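# Screw two red-taped housing corners, then return the tools

## Task

Pick up screws from the screw feeder and drive one into the hole at each of the two housing corners marked with red tape. A screw counts as tight only when the screwdriver motor ran it in and halted on its own, shown as driver_stopped_at_torque=1; after that, neither turn nor move that screw. The two unmarked holes must stay empty, and even a screw tip left in one fails the job. A screw that was pushed in rather than turned must be fully unscrewed and then driven again. Nothing may be knocked or placed off the table. Finally, hang every tool back in the stand slot it came from, unlock, and move the arm well away from the tools.

## Robot and tools

Robot: one arm ending in a tool changer. Tools hang in a stand: grip50 and grip85 (parallel grippers) and driver (a screwdriver with a suction sleeve around a spring-loaded hex key). tool_id reports grip50, grip85, driver or none. A locked tool is treated as part of the arm.

Frames: the scene frame has its origin on the table top under the arm base, +z up, +y to the left when facing +x. end_effector_position is the centre of the changer's flat face, in metres. The face's own z axis points away from the arm. Tool points, in mm along the face's x, y, z from that centre: grip50 grip point (0, -25, 180); grip85 grip point (0, 0, 173) closed, about 13 mm closer when fully open; driver key tip (66, 20, 345). Both grippers close along face x.

The row: every pose command is one row of 17 numbers in this order: x, y, z, qw, qx, qy, qz, lock, grip50_position, grip50_force_limit, grip50_speed, grip85_position, grip85_force_limit, grip85_speed, driver_spindle, driver_torque_limit, driver_sleeve_vacuum. The first seven are an absolute pose of the changer face in the scene frame: metres, then a unit quaternion with w first. The last ten are each in [-1, 1]. Resend the wanted quaternion in every row rather than copying a possibly drifted reported one.

execute_actions(actions): a list of actions; each action is a list of at most 15 rows, one row per control step of 1/30 s. Fewer rows means the last row is repeated to fill the 15 steps. An empty list only returns state and images. A target more than 0.6 m from the face's position at action start, along any face axis, is refused; if the first action fails that or anything is malformed, nothing runs. Each step the commanded pose is clipped to within 100 mm and 16 degrees of the measured pose, and the arm trails commands by roughly 0.17 s, so large jumps take several actions; position wins over orientation when both cannot be met.

move(target, speed, stop_force, blocking): target is one row as above, an absolute pose, reached by a straight path. speed is m/s from 0.002 to 0.5 (default 0.25); rotation is capped at twice that in rad/s. stop_force (N, 9 to 40, optional) halts the path when push against the motion rises by that much; use it only with very slow moves, not on turning moves, and omit it when backing off something. blocking=false returns after 0.5 s while the arm keeps going; then use wait or stop before sending more. The move: line reports the ending (done, contact, held, off_target, moving, fault) and limits (paced = pose clipped, held = steps blocked).

wait(seconds): 0 to 10, lets time pass holding the last command. stop(): brakes a running move. zoom_image(camera, region): camera is cam_wrist (672x504); region is [x0, y0, x1, y1] in pixels from the top-left, at most 504 by 504. finished_scene(scene): ends the scene whose number you pass; it cannot be undone.

Tool numbers: lock above 0 locks, below 0 unlocks, 0 keeps the previous command; each takes about 1 s. grip50_position: +1 open 50 mm, pads meet near -0.65, -1 closes until blocked. grip85_position: +1 open 85 mm, pads meet near -0.8, -1 closes until blocked. Force limits map -1..+1 to about 20 N..185 N (grip50) or 235 N (grip85); speeds map to about 20..150 mm/s. driver_spindle: +1 is 500 rpm clockwise (screwing in), -1 reverses; it persists between calls, so finish actions with 0. driver_torque_limit maps -1..+1 to 0.3..1.2 N m. driver_sleeve_vacuum above 0.01 holds a screw by suction; otherwise it releases. Tool commands only act when tool_id matches and readings show numbers, not n/a.

Changing tools: align the face on the tool plate within about 1 mm and 1 degree, face -y toward the fork's open side. When plate_near is 1, send lock +1 and wait for locked 1; a gripper then cycles closed and open by itself. To remove: raise 10 to 30 mm (about 20), slide at least 110 mm toward face -y, then lift. Return by the reverse path; when in_stand is 1, hold still, send lock -1, wait for unlocked 1. Unlocking elsewhere is refused (unlock_refused 1). Slots are 180 mm apart; fork arms sit 40 to 70 mm each side along face x, front ends 45 mm toward the open side, tops 18 mm below the hung plate's face. The driver's muffler and air fitting pass just outside the fork arm on face +x.

Screwing: with suction on, driver_screw_detected 1 (vacuum_kpa above 30) means a screw is held. Press the key onto the head plus about 2 mm, then turn slowly (driver_spindle 0.2 or -0.2 or smaller) to engage. Follow the screw down 0.7 mm per turn. At 95% of the torque limit the motor stops itself and driver_stopped_at_torque reads 1; restarting needs driver_spindle at 0 or below for 0.5 s. driver_turns counts turns, positive inward; if it does not drop while loosening, raise driver_torque_limit.

Grippers: object_status 0 moving, 1 blocked while opening, 2 blocked while closing (a grip), 3 at target or pads met. position_measured is in counts: grip50 opening is about (250 - count) x 0.202 mm; grip85 counts about 78=60 mm, 130=40 mm, 180=20 mm, 230=closed.

Results also give velocities, Hand target (current controller goal), pose unreachable lines (clearance check interfered), and Wrist force and Wrist torque in face axes (pressing gives force pointing back into the arm; offset up to 4 N, noise up to 2.4 N, saturation near 50 N).

Avoid: any outside force of 150 N, or joint torque over limits (wrist joints 26.3 N m), causes a 10 s fault stop. The arm is stiff, so commanding even slightly past a firm contact can fault; approach slowly with stop_force. Watch MOTOR HOT warnings; at 85 C the brakes engage. Do not drop things, slam, or push objects off the table; loose items may get nudged occasionally. Camera cam_wrist rides on the wrist; its calibration is given in OpenCV pinhole+radial form.

Each tool is called after "Call:" in YAML: its name, and indented under it one key for each argument.

## Session

Call:
execute_actions:
  actions: []

Scene clock: 0.00 s.
end_effector_position=(+0.3295, +0.0156, +0.2985) locked=0 unlocked=1 plate_near=0 in_stand=0 unlock_refused=0 tool_id=none grip50_position_measured=n/a grip50_object_status=n/a grip85_position_measured=n/a grip85_object_status=n/a driver_sleeve_vacuum_kpa=n/a driver_screw_detected=n/a driver_stopped_at_torque=n/a driver_turns=n/a end_effector_quat_wxyz=(+0.516, -0.561, +0.638, -0.111) end_effector_velocity=(-0.000, -0.000, -0.000) end_effector_angular_velocity=(+0.001, +0.001, -0.001)
Joint positions: [ 0.009 -0.968  2.757 -4.244 -1.677  1.317]
Joint velocities: [-0.001  0.     0.    -0.001  0.     0.001]
Motor temperatures (°C, as the motors report them): [23 20 24 31 31 34]
Wrist force (N, on the end effector, along its own x y z axes, offset not removed): no reading
Wrist torque (N m, same axes, about the end effector's origin, offset not removed): no reading
Hand target: +0.330, +0.016, +0.299; +0.516, -0.561, +0.638, -0.111

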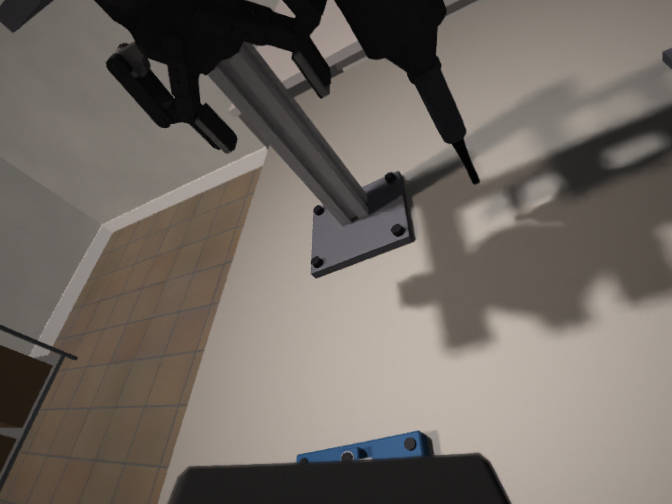

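Call:
move:
  target: [0.35,0.0,0.65,0.15,-0.69,0.69,-0.15,0,0,0,0,0,0,0,0,0,0]

Scene clock: 5.20 s.
end_effector_position=(+0.3498, -0.0003, +0.6502) locked=0 unlocked=1 plate_near=0 in_stand=0 unlock_refused=0 tool_id=none grip50_position_measured=n/a grip50_object_status=n/a grip85_position_measured=n/a grip85_object_status=n/a driver_sleeve_vacuum_kpa=n/a driver_screw_detected=n/a driver_stopped_at_torque=n/a driver_turns=n/a end_effector_quat_wxyz=(-0.152, +0.691, -0.691, +0.151) end_effector_velocity=(+0.000, +0.000, +0.001) end_effector_angular_velocity=(-0.007, +0.014, -0.005)
Joint positions: [ 0.742 -1.354  1.597 -1.477 -2.435  2.349]
Joint velocities: [ 0.     0.009 -0.017  0.033  0.004  0.021]
Motor temperatures (°C, as the motors report them): [23 20 24 31 31 34]
Wrist force (N, on the end effector, along its own x y z axes, offset not removed): [-2.2 3.1 2.3]
Wrist torque (N m, same axes, about the end effector's origin, offset not removed): [0.18 0.08 -0.32]
Hand target: +0.350, -0.000, +0.650; -0.151, +0.691, -0.691, +0.150
Off the commanded pose: 0.000 m, 0 deg.
move: done
camera_calibration (this result's frames):
cam_wrist: T_world_to_cam=[[-0.0404795, -0.998865, 0.0251123, 0.00425679], [-0.990105, 0.0367194, -0.135443, 0.495592], [0.134367, -0.0303464, -0.990467, 0.640595], [0, 0, 0, 1]] pos_world=[0.404785, 0.00549388, 0.701505]

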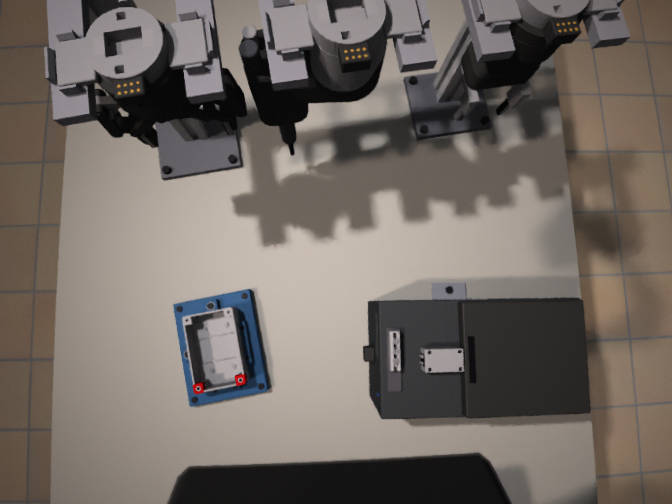

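Call:
zoom_image:
  camera: "cam_wrist"
  region: [160,280,320,420]

Call:
zoom_image:
  camera: "cam_wrist"
  region: [350,280,510,420]

Call:
move:
  target: [0.56,-0.02,0.58,0,0.673,0.74,0,0,0,0,0,0,0,0,0,0,0]
  speed: 0.4

Region (160, 280, 320, 420) of cam_wrist's 672x504 image, scaled by 3.150, with more detail than that image has; it fills the top 441 rows of this view, and the rest is white.

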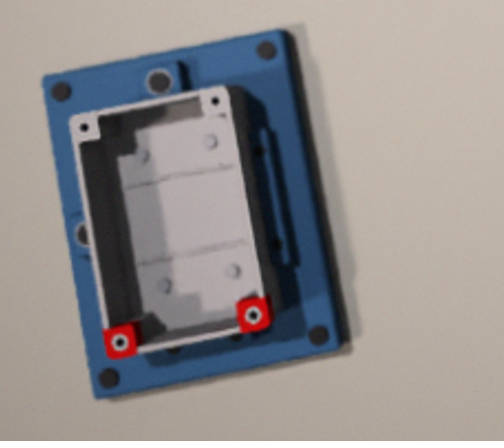

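Region (350, 280, 510, 420) of cam_wrist's 672x504 image, scaled by 3.150, with more detail than that image has; it fills the top 441 rows of this view, and the rest is white.

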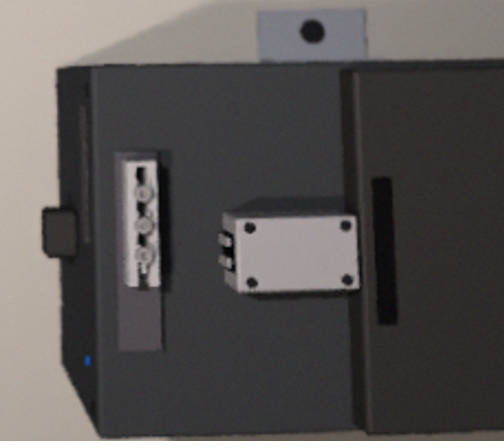

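Scene clock: 11.93 s.
end_effector_position=(+0.4244, -0.0074, +0.6252) locked=0 unlocked=1 plate_near=0 in_stand=0 unlock_refused=0 tool_id=none grip50_position_measured=n/a grip50_object_status=n/a grip85_position_measured=n/a grip85_object_status=n/a driver_sleeve_vacuum_kpa=n/a driver_screw_detected=n/a driver_stopped_at_torque=n/a driver_turns=n/a end_effector_quat_wxyz=(+0.134, -0.238, +0.954, -0.122) end_effector_velocity=(-0.000, -0.000, +0.000) end_effector_angular_velocity=(+0.000, -0.001, -0.001)
Joint positions: [ 0.633 -1.215  1.447 -1.27  -2.52   3.486]
Joint velocities: [ 0.001 -0.    -0.     0.    -0.001  0.001]
Motor temperatures (°C, as the motors report them): [23 20 24 31 31 34]
Wrist force (N, on the end effector, along its own x y z axes, offset not removed): [1.3 3.2 0.7]
Wrist torque (N m, same axes, about the end effector's origin, offset not removed): [0.13 -0.32 -0.13]
Hand target: +0.424, -0.007, +0.625; +0.134, -0.238, +0.954, -0.122
Off the commanded pose: 0.143 m, 114 deg; position and orientation clipped at the last step of the last action.
move: held; limits=paced,held; held on 78 of 126 steps, including the last
pose unreachable: on one or more control steps of this call, first in action 0 (counted from 0), an arm could not follow its commanded pose, so it was not sent that pose on those steps. On the call's last step it was still not sent that pose. It may still have moved: this result reports where it is.
cause: the commanded pose would bring two parts of the arm too close to each other (joints 4 (wrist 1) to 6 (wrist 3) lie between them).
camera_calibration (this result's frames):
cam_wrist: T_world_to_cam=[[-0.873736, -0.457225, -0.165921, 0.477894], [-0.462956, 0.886369, -0.00463575, 0.267117], [0.149187, 0.0727635, -0.986128, 0.59728], [0, 0, 0, 1]] pos_world=[0.452111, -0.0617192, 0.669526]

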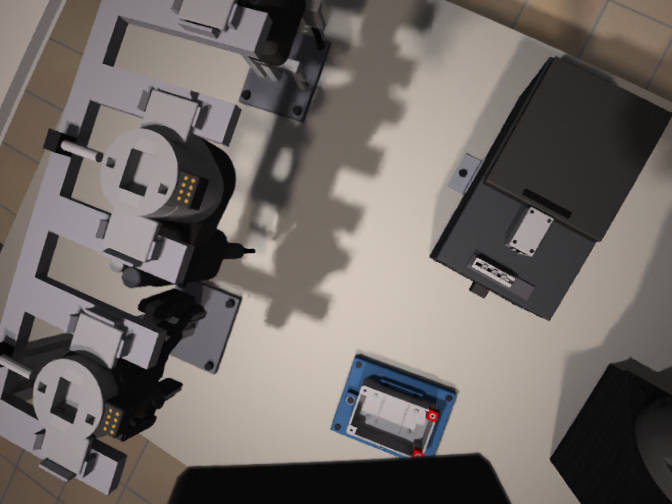

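Call:
move:
  target: [0.48,-0.02,0.58,0,0.966,-0.259,0,0,0,0,0,0,0,0,0,0,0]
  speed: 0.5

Call:
move:
  target: [0.62,-0.02,0.55,0,0.673,0.74,0,0,0,0,0,0,0,0,0,0,0]
  speed: 0.5

Scene clock: 22.67 s.
end_effector_position=(+0.4798, -0.0200, +0.5801) locked=0 unlocked=1 plate_near=0 in_stand=0 unlock_refused=0 tool_id=none grip50_position_measured=n/a grip50_object_status=n/a grip85_position_measured=n/a grip85_object_status=n/a driver_sleeve_vacuum_kpa=n/a driver_screw_detected=n/a driver_stopped_at_torque=n/a driver_turns=n/a end_effector_quat_wxyz=(-0.007, +0.820, -0.569, +0.062) end_effector_velocity=(-0.000, +0.000, +0.000) end_effector_angular_velocity=(-0.008, +0.049, +0.229)
Joint positions: [ 0.489 -1.162  1.387 -1.304 -2.362  1.935]
Joint velocities: [-0.005  0.008 -0.021  0.03   0.034 -0.223]
Motor temperatures (°C, as the motors report them): [23 20 24 31 31 34]
Wrist force (N, on the end effector, along its own x y z axes, offset not removed): [-1.3 1.5 2.8]
Wrist torque (N m, same axes, about the end effector's origin, offset not removed): [0.02 -0.06 -0.28]
Hand target: +0.480, -0.020, +0.580; -0.006, +0.830, -0.555, +0.059
Off the commanded pose: 0.000 m, 40 deg; orientation clipped at the last step of the last action.
move: moving (no rest 5 s after the path's end); limits=paced
camera_calibration (this result's frames):
cam_wrist: T_world_to_cam=[[0.314665, -0.939888, 0.132649, -0.240003], [-0.936357, -0.284448, 0.205729, 0.385366], [-0.15563, -0.188942, -0.969577, 0.676958], [0, 0, 0, 1]] pos_world=[0.541716, 0.0119465, 0.608919]

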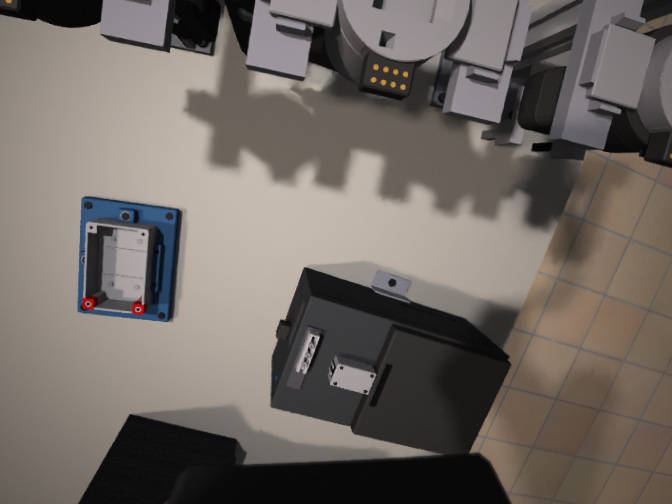

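Scene clock: 30.77 s.
end_effector_position=(+0.6195, -0.0201, +0.5500) locked=0 unlocked=1 plate_near=0 in_stand=0 unlock_refused=0 tool_id=none grip50_position_measured=n/a grip50_object_status=n/a grip85_position_measured=n/a grip85_object_status=n/a driver_sleeve_vacuum_kpa=n/a driver_screw_detected=n/a driver_stopped_at_torque=n/a driver_turns=n/a end_effector_quat_wxyz=(+0.036, +0.976, +0.216, +0.016) end_effector_velocity=(+0.001, -0.000, -0.000) end_effector_angular_velocity=(-0.009, +0.027, +0.228)
Joint positions: [ 0.358 -0.9    1.043 -1.27  -2.385  0.167]
Joint velocities: [-0.003  0.006 -0.014  0.019  0.008 -0.223]
Motor temperatures (°C, as the motors report them): [23 20 24 31 31 34]
Wrist force (N, on the end effector, along its own x y z axes, offset not removed): [-0.5 1.6 2.0]
Wrist torque (N m, same axes, about the end effector's origin, offset not removed): [0.02 -0.01 -0.30]
Hand target: +0.620, -0.020, +0.550; +0.036, +0.972, +0.234, +0.015
Off the commanded pose: 0.001 m, 71 deg; orientation clipped at the last step of the last action.
move: moving (no rest 5 s after the path's end); limits=paced
camera_calibration (this result's frames):
cam_wrist: T_world_to_cam=[[0.913771, 0.401793, 0.0598735, -0.584221], [0.355156, -0.861709, 0.362383, -0.375531], [0.197197, -0.309871, -0.930104, 0.426766], [0, 0, 0, 1]] pos_world=[0.58306, 0.0433798, 0.568002]

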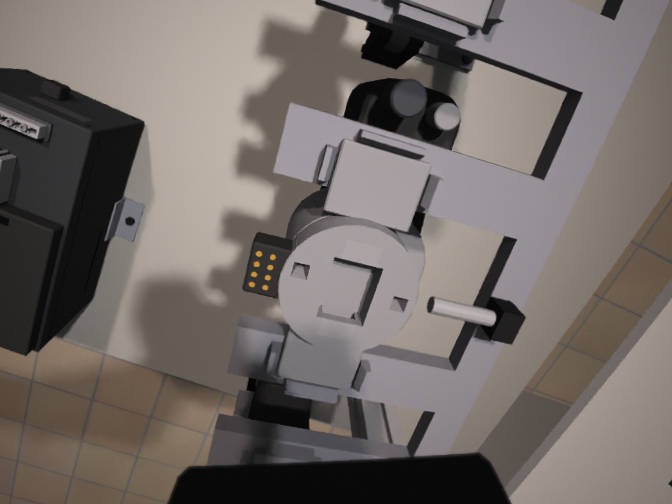

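Call:
move:
  target: [0.625,-0.02,0.53,0,0.673,0.74,0,0,0,0,0,0,0,0,0,0,0]
  speed: 0.15

Scene clock: 35.57 s.
end_effector_position=(+0.6250, -0.0199, +0.5300) locked=0 unlocked=1 plate_near=0 in_stand=0 unlock_refused=0 tool_id=none grip50_position_measured=n/a grip50_object_status=n/a grip85_position_measured=n/a grip85_object_status=n/a driver_sleeve_vacuum_kpa=n/a driver_screw_detected=n/a driver_stopped_at_torque=n/a driver_turns=n/a end_effector_quat_wxyz=(+0.000, +0.674, +0.739, -0.000) end_effector_velocity=(+0.000, -0.000, -0.000) end_effector_angular_velocity=(+0.002, +0.001, +0.019)
Joint positions: [ 0.325 -0.902  1.067 -1.314 -2.321 -1.097]
Joint velocities: [-0.001  0.     0.    -0.002  0.001 -0.021]
Motor temperatures (°C, as the motors report them): [23 20 24 31 31 34]
Wrist force (N, on the end effector, along its own x y z axes, offset not removed): [-1.2 3.1 3.3]
Wrist torque (N m, same axes, about the end effector's origin, offset not removed): [0.13 0.00 -0.25]
Hand target: +0.625, -0.020, +0.530; +0.000, +0.673, +0.740, -0.000
Off the commanded pose: 0.000 m, 0 deg.
move: done
camera_calibration (this result's frames):
cam_wrist: T_world_to_cam=[[-0.0661753, 0.996961, 0.0411159, 0.0461345], [0.955514, 0.0514467, 0.290424, -0.688948], [0.287426, 0.0585057, -0.956014, 0.37176], [0, 0, 0, 1]] pos_world=[0.554499, -0.0323002, 0.553599]

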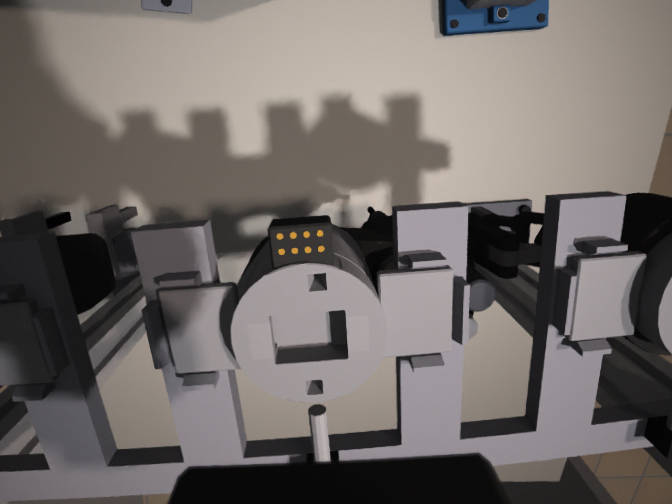

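Call:
move:
  target: [0.637,-0.033,0.47,0,0.6587,0.7524,0,0,0,0,0,0,0,0,0,0,0]
  speed: 0.15

Scene clock: 39.33 s.
end_effector_position=(+0.6369, -0.0329, +0.4704) locked=0 unlocked=1 plate_near=0 in_stand=0 unlock_refused=0 tool_id=none grip50_position_measured=n/a grip50_object_status=n/a grip85_position_measured=n/a grip85_object_status=n/a driver_sleeve_vacuum_kpa=n/a driver_screw_detected=n/a driver_stopped_at_torque=n/a driver_turns=n/a end_effector_quat_wxyz=(-0.000, +0.659, +0.752, -0.000) end_effector_velocity=(+0.001, -0.001, -0.003) end_effector_angular_velocity=(+0.001, -0.002, +0.002)
Joint positions: [ 0.251 -0.932  1.214 -1.495 -2.349 -1.23 ]
Joint velocities: [-0.004 -0.002  0.007 -0.012 -0.001 -0.009]
Motor temperatures (°C, as the motors report them): [23 20 24 31 31 34]
Wrist force (N, on the end effector, along its own x y z axes, offset not removed): [-0.5 0.7 -0.7]
Wrist torque (N m, same axes, about the end effector's origin, offset not removed): [-0.13 -0.03 -0.16]
Hand target: +0.637, -0.033, +0.470; +0.000, +0.659, +0.752, -0.000
Off the commanded pose: 0.000 m, 0 deg.
move: done
camera_calibration (this result's frames):
cam_wrist: T_world_to_cam=[[-0.105809, 0.993532, 0.041209, 0.0874237], [0.952745, 0.0894241, 0.290312, -0.679293], [0.284749, 0.0699794, -0.956044, 0.314205], [0, 0, 0, 1]] pos_world=[0.566973, -0.048101, 0.493998]

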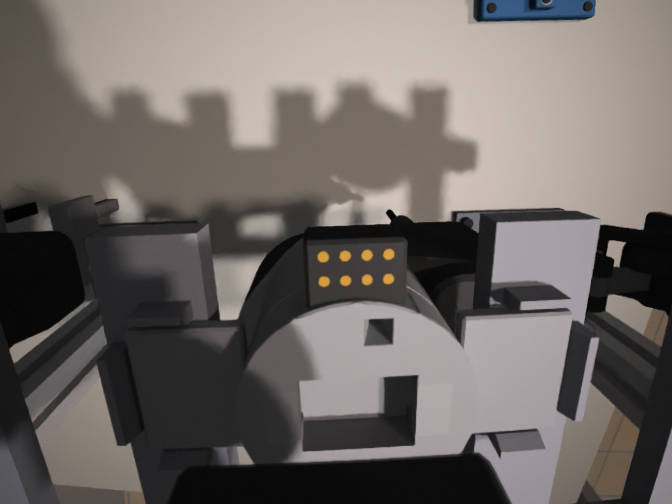

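Call:
move:
  target: [0.637,-0.032,0.418,0,0.6561,0.7547,0,0,0,0,0,0,0,0,0,0,0]
  speed: 0.06

Call:
move:
  target: [0.637,-0.032,0.395,0,0.6561,0.7547,0,0,0,0,0,0,0,0,0,0,0]
  speed: 0.005
  stop_force: 12

Scene clock: 53.80 s.
end_effector_position=(+0.6369, -0.0321, +0.4220) locked=0 unlocked=1 plate_near=0 in_stand=0 unlock_refused=0 tool_id=none grip50_position_measured=n/a grip50_object_status=n/a grip85_position_measured=n/a grip85_object_status=n/a driver_sleeve_vacuum_kpa=n/a driver_screw_detected=n/a driver_stopped_at_torque=n/a driver_turns=n/a end_effector_quat_wxyz=(+0.001, +0.657, +0.754, +0.002) end_effector_velocity=(-0.000, +0.000, -0.000) end_effector_angular_velocity=(+0.000, +0.001, +0.003)
Joint positions: [ 0.204 -0.948  1.342 -1.659 -2.365 -1.304]
Joint velocities: [ 0.     0.     0.     0.001  0.001 -0.002]
Motor temperatures (°C, as the motors report them): [23 20 24 31 31 34]
Wrist force (N, on the end effector, along its own x y z axes, offset not removed): [-0.4 4.7 -19.2]
Wrist torque (N m, same axes, about the end effector's origin, offset not removed): [0.19 -0.42 -0.17]
Hand target: +0.637, -0.032, +0.422; +0.001, +0.657, +0.754, +0.002
Off the commanded pose: 0.004 m, 0 deg.
FORCE FAULT: contact force on the arm reached its limit, and the arm stopped for 10 seconds. The contact can be on any part of the arm, not only on its tool. That time counts as 20 of the actions that you can send in this scene. The arm's remaining commands of this call were not run. The arm holds still and accepts commands again. Move the arm away from the contact; if what it grips holds it there, let go first. Pushing or pulling that hard again can fault the arm again.
move: fault
camera_calibration (this result's frames):
cam_wrist: T_world_to_cam=[[-0.111539, 0.992873, 0.0419703, 0.0919147], [0.950757, 0.0943272, 0.295235, -0.665929], [0.289172, 0.0728337, -0.954502, 0.26451], [0, 0, 0, 1]] pos_world=[0.5669, -0.0477097, 0.445223]

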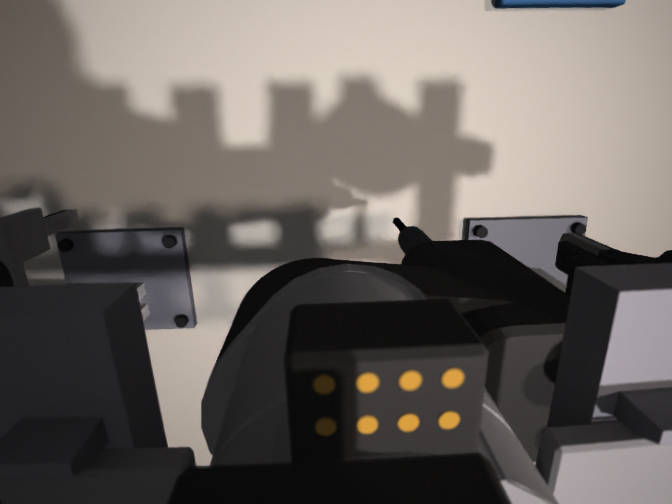

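not run: a fault stop came before this call.

Call:
move:
  target: [0.6363,-0.0295,0.425,0,0.6587,0.7524,0,0,0,0,0,0,0,0,0,0,0]
  speed: 0.01

Call:
move:
  target: [0.6363,-0.0295,0.4,0,0.6587,0.7524,0,0,0,0,0,0,0,0,0,0,0]
  speed: 0.004
  stop_force: 15

Scene clock: 59.77 s.
end_effector_position=(+0.6363, -0.0297, +0.4248) locked=0 unlocked=1 plate_near=0 in_stand=0 unlock_refused=0 tool_id=none grip50_position_measured=n/a grip50_object_status=n/a grip85_position_measured=n/a grip85_object_status=n/a driver_sleeve_vacuum_kpa=n/a driver_screw_detected=n/a driver_stopped_at_torque=n/a driver_turns=n/a end_effector_quat_wxyz=(+0.000, +0.659, +0.753, +0.000) end_effector_velocity=(-0.001, +0.002, +0.002) end_effector_angular_velocity=(-0.001, +0.002, -0.001)
Joint positions: [ 0.209 -0.944  1.332 -1.642 -2.363 -1.288]
Joint velocities: [ 0.004  0.002 -0.005  0.01   0.001  0.009]
Motor temperatures (°C, as the motors report them): [23 20 24 31 31 34]
Wrist force (N, on the end effector, along its own x y z axes, offset not removed): [-2.5 4.8 3.2]
Wrist torque (N m, same axes, about the end effector's origin, offset not removed): [0.19 -0.03 -0.21]
Hand target: +0.636, -0.029, +0.425; +0.000, +0.659, +0.752, +0.000
Off the commanded pose: 0.000 m, 0 deg.
move: done
camera_calibration (this result's frames):
cam_wrist: T_world_to_cam=[[-0.106497, 0.993445, 0.041538, 0.0863086], [0.952509, 0.0899451, 0.290923, -0.665874], [0.28528, 0.0705478, -0.955844, 0.27015], [0, 0, 0, 1]] pos_world=[0.566374, -0.0449093, 0.448354]

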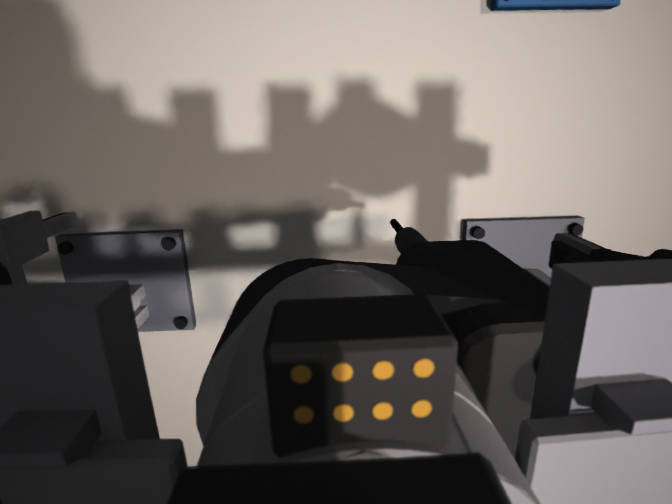

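Scene clock: 60.90 s.
end_effector_position=(+0.6363, -0.0297, +0.4218) locked=0 unlocked=1 plate_near=0 in_stand=0 unlock_refused=0 tool_id=none grip50_position_measured=n/a grip50_object_status=n/a grip85_position_measured=n/a grip85_object_status=n/a driver_sleeve_vacuum_kpa=n/a driver_screw_detected=n/a driver_stopped_at_torque=n/a driver_turns=n/a end_effector_quat_wxyz=(+0.000, +0.659, +0.753, +0.000) end_effector_velocity=(-0.000, -0.000, +0.001) end_effector_angular_velocity=(-0.001, +0.002, +0.004)
Joint positions: [ 0.206 -0.944  1.339 -1.652 -2.364 -1.292]
Joint velocities: [ 0.001 -0.    -0.003  0.007  0.    -0.   ]
Motor temperatures (°C, as the motors report them): [23 20 24 31 31 34]
Wrist force (N, on the end effector, along its own x y z axes, offset not removed): [2.4 8.4 -31.6]
Wrist torque (N m, same axes, about the end effector's origin, offset not removed): [0.11 -0.43 -0.29]
Hand target: +0.636, -0.030, +0.422; +0.000, +0.659, +0.752, +0.000
Off the commanded pose: 0.022 m, 0 deg.
move: contact
camera_calibration (this result's frames):
cam_wrist: T_world_to_cam=[[-0.106681, 0.993427, 0.0414939, 0.0865309], [0.952466, 0.0901275, 0.291009, -0.664956], [0.285357, 0.0705667, -0.95582, 0.267258], [0, 0, 0, 1]] pos_world=[0.566315, -0.0448908, 0.445368]

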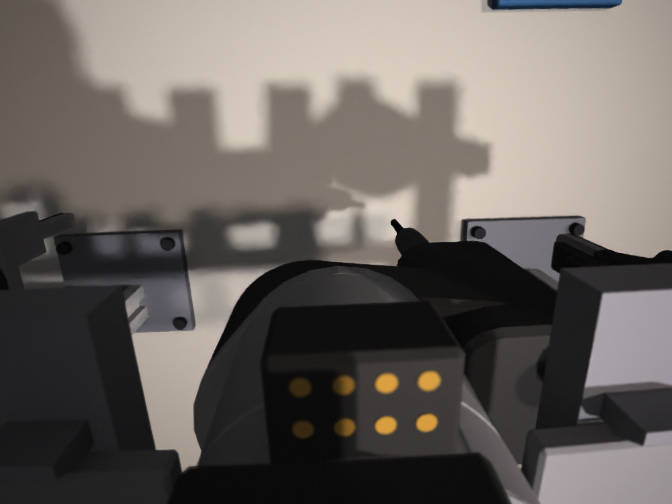

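Call:
move:
  target: [0.636,-0.0270,0.424,0,0.6587,0.7524,0,0,0,0,0,0,0,0,0,0,0]
  speed: 0.005

Call:
move:
  target: [0.636,-0.0270,0.4,0,0.6587,0.7524,0,0,0,0,0,0,0,0,0,0,0]
  speed: 0.004
  stop_force: 15

Scene clock: 63.30 s.
end_effector_position=(+0.6360, -0.0271, +0.4239) locked=0 unlocked=1 plate_near=0 in_stand=0 unlock_refused=0 tool_id=none grip50_position_measured=n/a grip50_object_status=n/a grip85_position_measured=n/a grip85_object_status=n/a driver_sleeve_vacuum_kpa=n/a driver_screw_detected=n/a driver_stopped_at_torque=n/a driver_turns=n/a end_effector_quat_wxyz=(+0.000, +0.659, +0.752, +0.000) end_effector_velocity=(+0.000, +0.001, -0.000) end_effector_angular_velocity=(+0.000, +0.002, -0.001)
Joint positions: [ 0.211 -0.941  1.334 -1.645 -2.362 -1.285]
Joint velocities: [ 0.     0.001 -0.001  0.002  0.001  0.003]
Motor temperatures (°C, as the motors report them): [23 20 24 31 31 34]
Wrist force (N, on the end effector, along its own x y z axes, offset not removed): [0.5 -0.6 1.3]
Wrist torque (N m, same axes, about the end effector's origin, offset not removed): [-0.13 -0.13 -0.25]
Hand target: +0.636, -0.027, +0.424; -0.000, +0.659, +0.752, +0.000
Off the commanded pose: 0.000 m, 0 deg.
move: done
camera_calibration (this result's frames):
cam_wrist: T_world_to_cam=[[-0.106158, 0.993483, 0.0415029, 0.0835714], [0.952626, 0.0896517, 0.29063, -0.665496], [0.285015, 0.0703896, -0.955935, 0.269428], [0, 0, 0, 1]] pos_world=[0.56605, -0.0423288, 0.447501]

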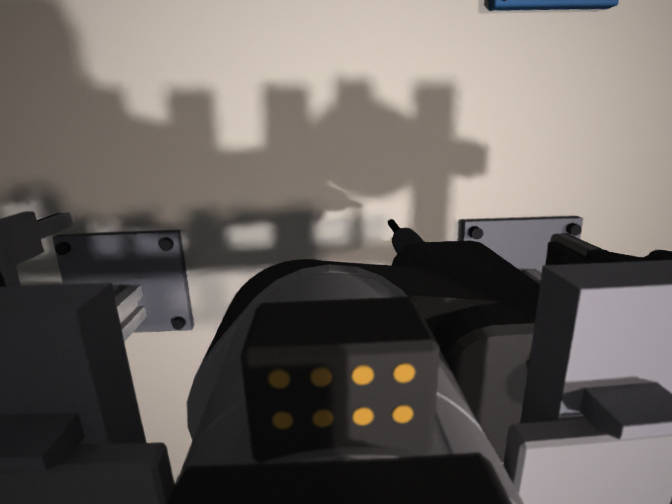

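Scene clock: 64.47 s.
end_effector_position=(+0.6360, -0.0271, +0.4208) locked=0 unlocked=1 plate_near=0 in_stand=0 unlock_refused=0 tool_id=none grip50_position_measured=n/a grip50_object_status=n/a grip85_position_measured=n/a grip85_object_status=n/a driver_sleeve_vacuum_kpa=n/a driver_screw_detected=n/a driver_stopped_at_torque=n/a driver_turns=n/a end_effector_quat_wxyz=(+0.000, +0.659, +0.752, +0.000) end_effector_velocity=(-0.000, -0.000, +0.001) end_effector_angular_velocity=(-0.001, +0.002, +0.003)
Joint positions: [ 0.208 -0.942  1.341 -1.655 -2.363 -1.289]
Joint velocities: [ 0.001  0.    -0.003  0.006  0.     0.   ]
Motor temperatures (°C, as the motors report them): [23 20 24 31 31 34]
Wrist force (N, on the end effector, along its own x y z axes, offset not removed): [2.3 7.1 -30.8]
Wrist torque (N m, same axes, about the end effector's origin, offset not removed): [0.00 -0.42 -0.37]
Hand target: +0.636, -0.027, +0.421; +0.000, +0.659, +0.752, +0.000
Off the commanded pose: 0.021 m, 0 deg.
move: contact
camera_calibration (this result's frames):
cam_wrist: T_world_to_cam=[[-0.106389, 0.99346, 0.0414607, 0.0838307], [0.952568, 0.0898758, 0.29075, -0.66455], [0.285122, 0.0704268, -0.9559, 0.266391], [0, 0, 0, 1]] pos_world=[0.565994, -0.0423166, 0.444386]

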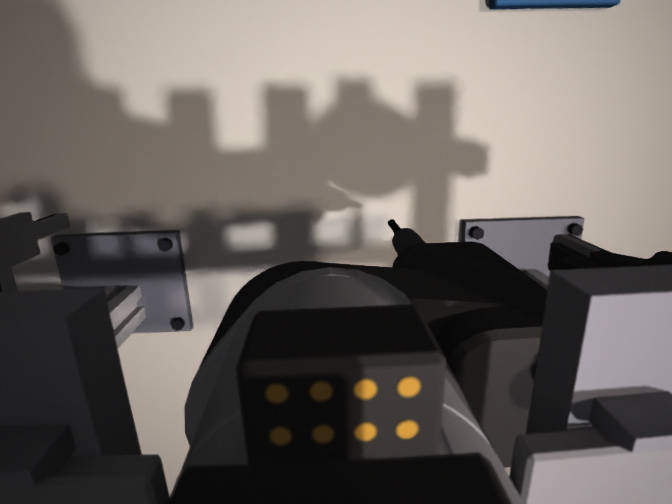

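One millimetre deeper, still touching on the same edge; shifting a bit further.

Call:
move:
  target: [0.6358,-0.0256,0.4225,0,0.6587,0.7524,0,0,0,0,0,0,0,0,0,0,0]
  speed: 0.005

Call:
move:
  target: [0.6358,-0.0256,0.4,0,0.6587,0.7524,0,0,0,0,0,0,0,0,0,0,0]
  speed: 0.004
  stop_force: 15

Scene clock: 67.90 s.
end_effector_position=(+0.6358, -0.0257, +0.4224) locked=0 unlocked=1 plate_near=0 in_stand=0 unlock_refused=0 tool_id=none grip50_position_measured=n/a grip50_object_status=n/a grip85_position_measured=n/a grip85_object_status=n/a driver_sleeve_vacuum_kpa=n/a driver_screw_detected=n/a driver_stopped_at_torque=n/a driver_turns=n/a end_effector_quat_wxyz=(-0.000, +0.659, +0.752, +0.000) end_effector_velocity=(-0.000, +0.001, +0.001) end_effector_angular_velocity=(-0.001, +0.000, +0.001)
Joint positions: [ 0.211 -0.94   1.337 -1.65  -2.362 -1.285]
Joint velocities: [ 0.002  0.001 -0.002  0.003  0.     0.002]
Motor temperatures (°C, as the motors report them): [23 20 24 31 31 34]
Wrist force (N, on the end effector, along its own x y z axes, offset not removed): [-0.1 3.4 4.7]
Wrist torque (N m, same axes, about the end effector's origin, offset not removed): [0.23 -0.10 -0.16]
Hand target: +0.636, -0.026, +0.423; -0.000, +0.659, +0.752, +0.000
Off the commanded pose: 0.000 m, 0 deg.
move: done
camera_calibration (this result's frames):
cam_wrist: T_world_to_cam=[[-0.106136, 0.993485, 0.0414995, 0.0821864], [0.952635, 0.089633, 0.290606, -0.66499], [0.284993, 0.0703777, -0.955942, 0.267958], [0, 0, 0, 1]] pos_world=[0.56585, -0.0409042, 0.445992]

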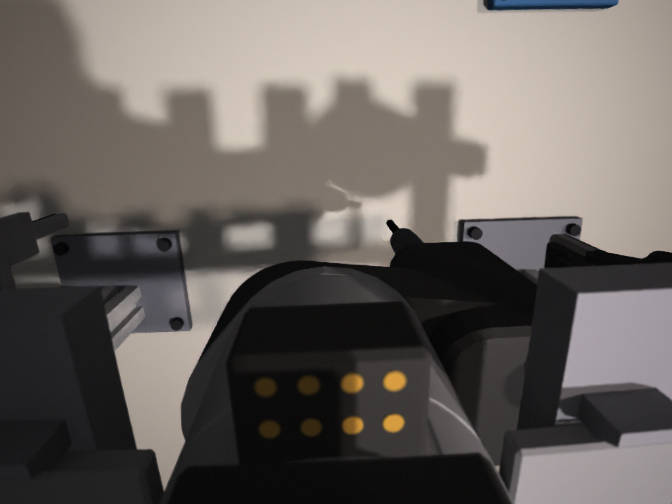

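Scene clock: 71.13 s.
end_effector_position=(+0.6358, -0.0256, +0.4111) locked=0 unlocked=1 plate_near=1 in_stand=1 unlock_refused=0 tool_id=none grip50_position_measured=n/a grip50_object_status=n/a grip85_position_measured=n/a grip85_object_status=n/a driver_sleeve_vacuum_kpa=n/a driver_screw_detected=n/a driver_stopped_at_torque=n/a driver_turns=n/a end_effector_quat_wxyz=(+0.000, +0.659, +0.752, +0.000) end_effector_velocity=(-0.000, +0.000, +0.001) end_effector_angular_velocity=(-0.001, +0.001, +0.001)
Joint positions: [ 0.199 -0.941  1.363 -1.686 -2.366 -1.301]
Joint velocities: [ 0.001  0.    -0.003  0.006 -0.     0.002]
Motor temperatures (°C, as the motors report them): [23 20 24 31 31 34]
Wrist force (N, on the end effector, along its own x y z axes, offset not removed): [11.4 24.4 -33.3]
Wrist torque (N m, same axes, about the end effector's origin, offset not removed): [-0.56 0.02 -1.52]
Hand target: +0.636, -0.026, +0.411; +0.000, +0.659, +0.752, +0.000
Off the commanded pose: 0.011 m, 0 deg.
move: contact
camera_calibration (this result's frames):
cam_wrist: T_world_to_cam=[[-0.106428, 0.993456, 0.0414606, 0.0827564], [0.952576, 0.0899158, 0.290714, -0.661654], [0.285084, 0.0704345, -0.955911, 0.257062], [0, 0, 0, 1]] pos_world=[0.565799, -0.0408277, 0.434649]

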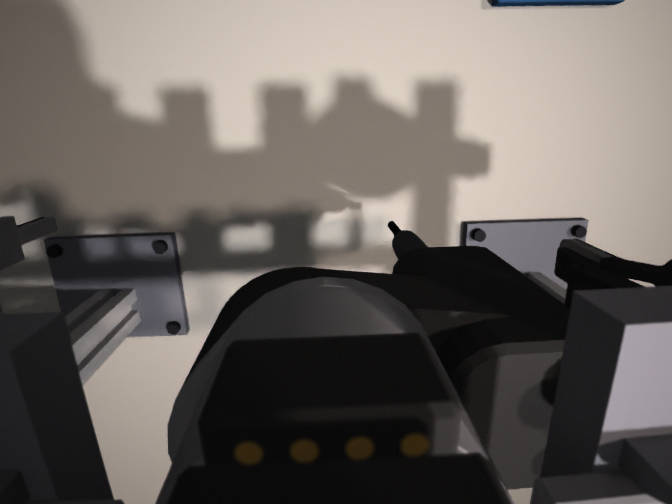

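Call:
execute_actions:
  actions:
    - [[0.6362,-0.0254,0.4111,0,0.6547,0.7559,0,0,0,0,0,0,0,0,0,0,0]]
    - [[0.6362,-0.0254,0.4108,0,0.6547,0.7559,0,1,0,0,0,0,0,0,0,0,0]]
    - [[0.6362,-0.0254,0.4106,0,0.6547,0.7559,0,1,0,0,0,0,0,0,0,0,0]]
    - [[0.6362,-0.0254,0.4106,0,0.6547,0.7559,0,1,0,0,0,0,0,0,0,0,0]]

Scene clock: 75.13 s.
end_effector_position=(+0.6362, -0.0254, +0.4107) locked=1 unlocked=0 plate_near=1 in_stand=1 unlock_refused=0 tool_id=driver grip50_position_measured=n/a grip50_object_status=n/a grip85_position_measured=n/a grip85_object_status=n/a driver_sleeve_vacuum_kpa=n/a driver_screw_detected=n/a driver_stopped_at_torque=n/a driver_turns=n/a end_effector_quat_wxyz=(+0.000, +0.655, +0.756, +0.000) end_effector_velocity=(-0.000, -0.000, -0.001) end_effector_angular_velocity=(-0.000, +0.002, +0.002)
Joint positions: [ 0.199 -0.94   1.363 -1.687 -2.366 -1.312]
Joint velocities: [-0.001  0.     0.001  0.001  0.    -0.001]
Motor temperatures (°C, as the motors report them): [23 20 24 31 31 34]
Wrist force (N, on the end effector, along its own x y z axes, offset not removed): [1.7 0.0 -50.0]
Wrist torque (N m, same axes, about the end effector's origin, offset not removed): [-1.26 -0.93 -0.40]
Hand target: +0.636, -0.025, +0.411; +0.000, +0.655, +0.756, -0.000
Off the commanded pose: 0.000 m, 0 deg.
camera_calibration (this result's frames):
cam_wrist: T_world_to_cam=[[-0.116687, 0.992303, 0.0414481, 0.0891081], [0.951583, 0.0997539, 0.290754, -0.661108], [0.284382, 0.0733686, -0.9559, 0.25707], [0, 0, 0, 1]] pos_world=[0.566391, -0.041335, 0.43426]

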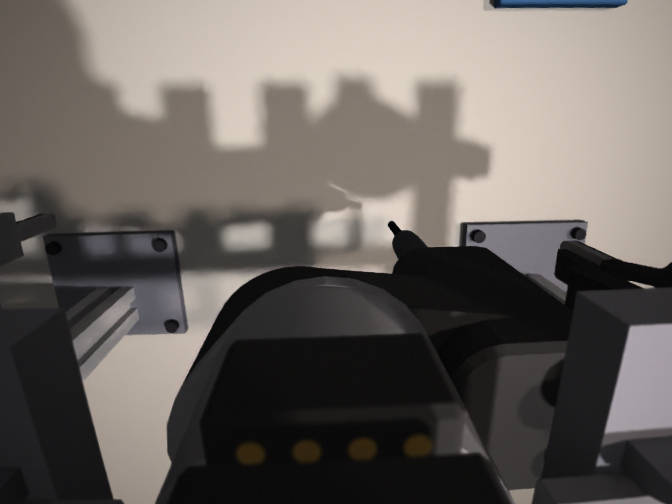

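Call:
move:
  target: [0.6362,-0.0254,0.431,0,0.6547,0.7559,0,0,0,0,0,0,0,0,0,0,0]
  speed: 0.03

Call:
move:
  target: [0.5125,-0.0432,0.431,0,0.6547,0.7559,0,0,0,0,0,0,0,0,0,0,0]
  speed: 0.08

Call:
move:
  target: [0.48,-0.05,0.55,0,0.6547,0.7559,0,0,0,0,0,0,0,0,0,0,0]
  speed: 0.15

Call:
move:
  target: [0.345,-0.155,0.54,0,0.6547,0.7559,0,0,0,0,0,0,0,0,0,0,0]
  speed: 0.15

Call:
zoom_image:
  camera: "cam_wrist"
  region: [330,150,450,270]

Scene clock: 79.33 s.
end_effector_position=(+0.6362, -0.0254, +0.4307) locked=1 unlocked=0 plate_near=1 in_stand=0 unlock_refused=0 tool_id=driver grip50_position_measured=n/a grip50_object_status=n/a grip85_position_measured=n/a grip85_object_status=n/a driver_sleeve_vacuum_kpa=0 driver_screw_detected=0 driver_stopped_at_torque=0 driver_turns=0.00 end_effector_quat_wxyz=(+0.000, +0.655, +0.756, +0.000) end_effector_velocity=(+0.000, -0.000, +0.003) end_effector_angular_velocity=(-0.000, +0.001, -0.001)
Joint positions: [ 0.219 -0.937  1.316 -1.623 -2.36  -1.285]
Joint velocities: [ 0.002  0.001 -0.008  0.01   0.001  0.004]
Motor temperatures (°C, as the motors report them): [23 20 24 31 31 34]
Wrist force (N, on the end effector, along its own x y z axes, offset not removed): [-1.7 2.6 5.0]
Wrist torque (N m, same axes, about the end effector's origin, offset not removed): [0.14 -0.16 -0.19]
Hand target: +0.636, -0.025, +0.431; -0.000, +0.655, +0.756, +0.000
Off the commanded pose: 0.000 m, 0 deg.
move: done
camera_calibration (this result's frames):
cam_wrist: T_world_to_cam=[[-0.116718, 0.992296, 0.0415477, 0.0882691], [0.951608, 0.0997616, 0.290671, -0.666881], [0.284287, 0.0734637, -0.95592, 0.276249], [0, 0, 0, 1]] pos_world=[0.566378, -0.0413542, 0.454248]

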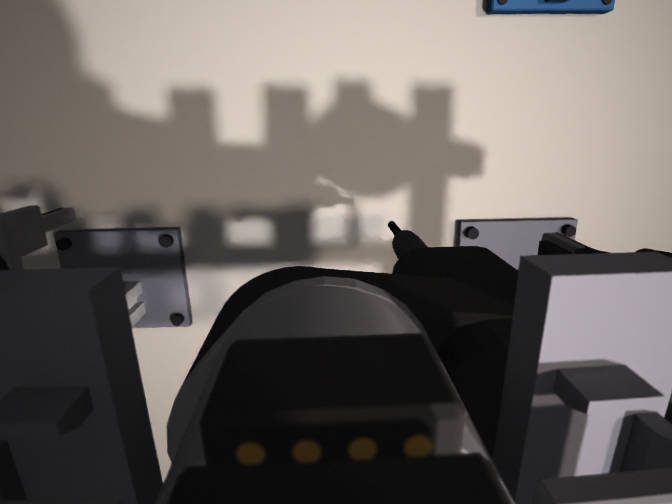

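Scene clock: 81.40 s.
end_effector_position=(+0.5129, -0.0430, +0.4310) locked=1 unlocked=0 plate_near=1 in_stand=0 unlock_refused=0 tool_id=driver grip50_position_measured=n/a grip50_object_status=n/a grip85_position_measured=n/a grip85_object_status=n/a driver_sleeve_vacuum_kpa=0 driver_screw_detected=0 driver_stopped_at_torque=0 driver_turns=0.00 end_effector_quat_wxyz=(-0.000, +0.655, +0.756, +0.000) end_effector_velocity=(-0.003, -0.000, +0.000) end_effector_angular_velocity=(+0.000, -0.001, -0.000)
Joint positions: [ 0.262 -1.2    1.677 -1.682 -2.345 -1.228]
Joint velocities: [ 0.002 -0.006  0.006 -0.     0.001  0.002]
Motor temperatures (°C, as the motors report them): [23 20 24 31 31 34]
Wrist force (N, on the end effector, along its own x y z axes, offset not removed): [-3.0 0.5 2.9]
Wrist torque (N m, same axes, about the end effector's origin, offset not removed): [-0.12 0.07 -0.32]
Hand target: +0.513, -0.043, +0.431; -0.000, +0.655, +0.756, +0.000
Off the commanded pose: 0.000 m, 0 deg.
move: done
camera_calibration (this result's frames):
cam_wrist: T_world_to_cam=[[-0.116708, 0.992296, 0.0415706, 0.0913285], [0.951632, 0.099751, 0.290598, -0.54784], [0.284212, 0.073475, -0.955942, 0.312962], [0, 0, 0, 1]] pos_world=[0.443053, -0.0589721, 0.454578]

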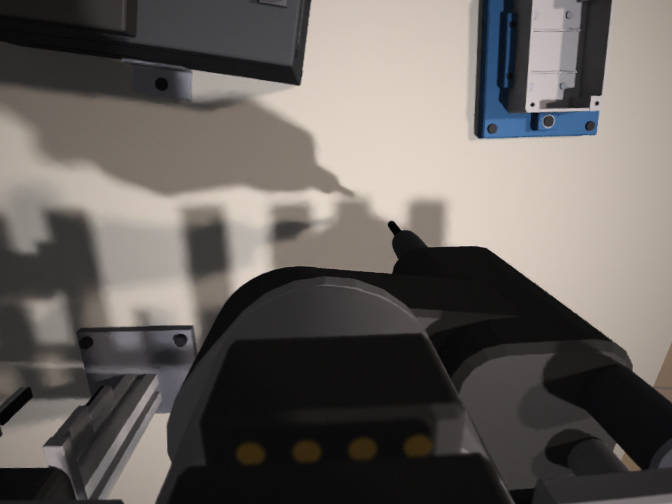

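Scene clock: 82.83 s.
end_effector_position=(+0.4800, -0.0500, +0.5497) locked=1 unlocked=0 plate_near=1 in_stand=0 unlock_refused=0 tool_id=driver grip50_position_measured=n/a grip50_object_status=n/a grip85_position_measured=n/a grip85_object_status=n/a driver_sleeve_vacuum_kpa=0 driver_screw_detected=0 driver_stopped_at_torque=0 driver_turns=0.00 end_effector_quat_wxyz=(-0.000, +0.655, +0.756, +0.000) end_effector_velocity=(-0.001, +0.000, +0.003) end_effector_angular_velocity=(-0.001, +0.001, +0.001)
Joint positions: [ 0.409 -1.213  1.434 -1.303 -2.284 -1.046]
Joint velocities: [ 0.004  0.002 -0.008  0.01   0.002  0.005]
Motor temperatures (°C, as the motors report them): [23 20 24 31 31 34]
Wrist force (N, on the end effector, along its own x y z axes, offset not removed): [2.4 2.5 2.3]
Wrist torque (N m, same axes, about the end effector's origin, offset not removed): [0.05 -0.40 -0.25]
Hand target: +0.480, -0.050, +0.550; -0.000, +0.655, +0.756, +0.000
Off the commanded pose: 0.000 m, 0 deg.
move: done
camera_calibration (this result's frames):
cam_wrist: T_world_to_cam=[[-0.116828, 0.992268, 0.0418981, 0.0893479], [0.951554, 0.0997531, 0.290851, -0.550465], [0.284423, 0.0738478, -0.95585, 0.436149], [0, 0, 0, 1]] pos_world=[0.410184, -0.0659552, 0.573253]

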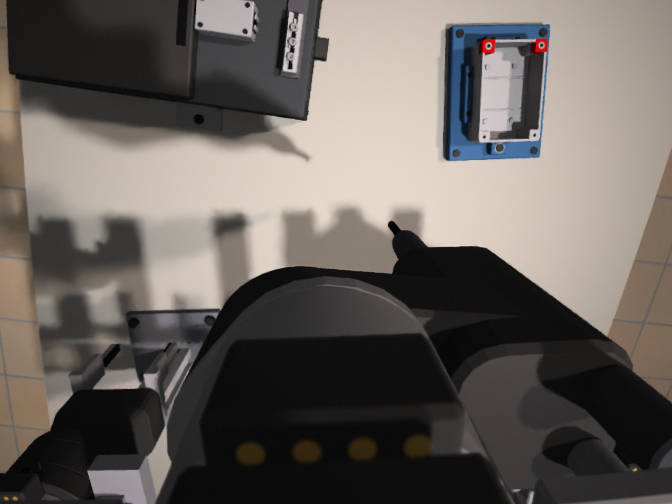

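Scene clock: 84.60 s.
end_effector_position=(+0.3452, -0.1547, +0.5400) locked=1 unlocked=0 plate_near=1 in_stand=0 unlock_refused=0 tool_id=driver grip50_position_measured=n/a grip50_object_status=n/a grip85_position_measured=n/a grip85_object_status=n/a driver_sleeve_vacuum_kpa=0 driver_screw_detected=0 driver_stopped_at_torque=0 driver_turns=0.00 end_effector_quat_wxyz=(+0.000, +0.655, +0.756, -0.000) end_effector_velocity=(-0.002, -0.002, +0.000) end_effector_angular_velocity=(+0.001, -0.001, -0.002)
Joint positions: [ 0.398 -1.606  1.709 -1.193 -2.289 -1.059]
Joint velocities: [ 0.    -0.006  0.002  0.003  0.     0.001]
Motor temperatures (°C, as the motors report them): [23 20 24 31 31 34]
Wrist force (N, on the end effector, along its own x y z axes, offset not removed): [1.1 1.2 2.3]
Wrist torque (N m, same axes, about the end effector's origin, offset not removed): [0.13 -0.16 -0.40]
Hand target: +0.345, -0.155, +0.540; +0.000, +0.655, +0.756, -0.000
Off the commanded pose: 0.000 m, 0 deg.
move: done
camera_calibration (this result's frames):
cam_wrist: T_world_to_cam=[[-0.116693, 0.992302, 0.0414573, 0.178098], [0.951634, 0.0997705, 0.290582, -0.408796], [0.284209, 0.0733611, -0.955952, 0.472996], [0, 0, 0, 1]] pos_world=[0.275378, -0.170641, 0.563567]

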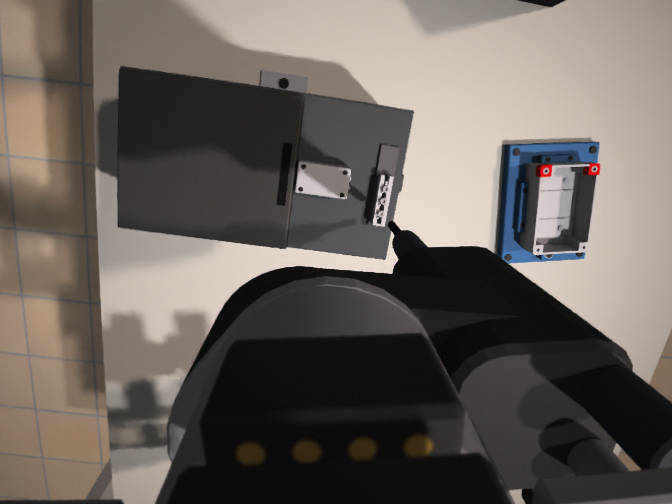

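Region (330, 150, 450, 270) of cam_wrist's 672x504 image, scaled by 4.200, with more detail than that image has.

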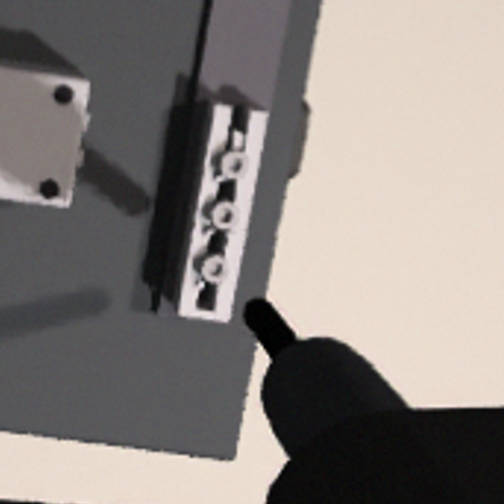

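Call:
move:
  target: [0.329,-0.1605,0.52,0,0.6547,0.7559,0,0,0,0,0,0,0,0,0,0,0]
  speed: 0.03

Call:
zoom_image:
  camera: "cam_wrist"
  region: [360,190,420,250]

Scene clock: 89.70 s.
end_effector_position=(+0.3292, -0.1604, +0.5203) locked=1 unlocked=0 plate_near=1 in_stand=0 unlock_refused=0 tool_id=driver grip50_position_measured=n/a grip50_object_status=n/a grip85_position_measured=n/a grip85_object_status=n/a driver_sleeve_vacuum_kpa=0 driver_screw_detected=0 driver_stopped_at_torque=0 driver_turns=0.00 end_effector_quat_wxyz=(+0.000, +0.655, +0.756, -0.000) end_effector_velocity=(-0.002, -0.000, -0.002) end_effector_angular_velocity=(+0.001, -0.001, +0.001)
Joint positions: [ 0.377 -1.665  1.79  -1.231 -2.299 -1.084]
Joint velocities: [-0.002 -0.006  0.009 -0.005 -0.001 -0.004]
Motor temperatures (°C, as the motors report them): [23 20 24 31 31 34]
Wrist force (N, on the end effector, along its own x y z axes, offset not removed): [-0.1 1.4 1.7]
Wrist torque (N m, same axes, about the end effector's origin, offset not removed): [0.00 -0.03 -0.32]
Hand target: +0.329, -0.160, +0.520; +0.000, +0.655, +0.756, -0.000
Off the commanded pose: 0.000 m, 0 deg.
move: done
camera_calibration (this result's frames):
cam_wrist: T_world_to_cam=[[-0.116664, 0.992307, 0.0414206, 0.182727], [0.951644, 0.0997548, 0.290555, -0.3873], [0.284188, 0.0733149, -0.955961, 0.459125], [0, 0, 0, 1]] pos_world=[0.259412, -0.176347, 0.543869]

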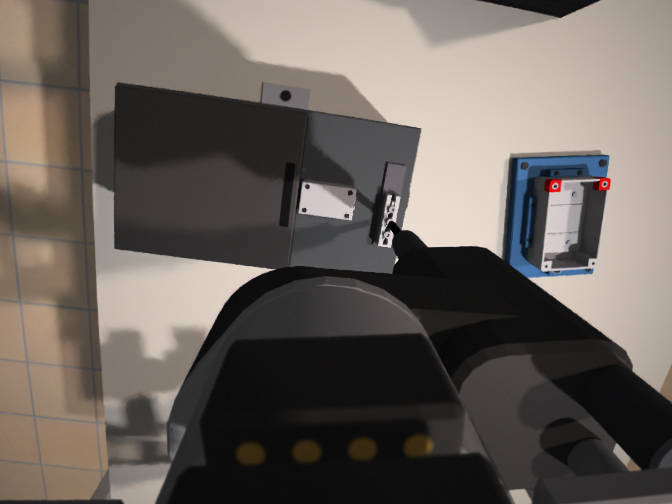

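Region (360, 190, 420, 250) of cam_wrist's 672x504 image, scaled by 8.400, with more detail than that image has.

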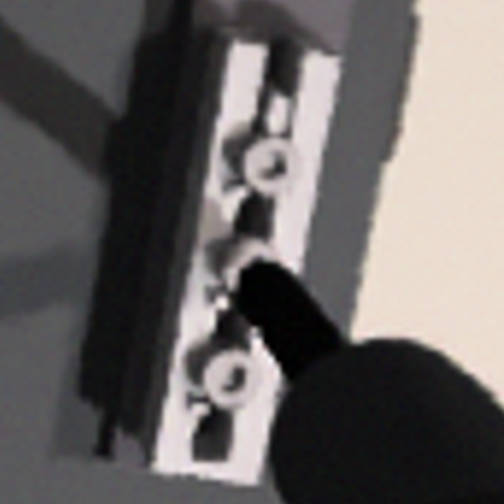

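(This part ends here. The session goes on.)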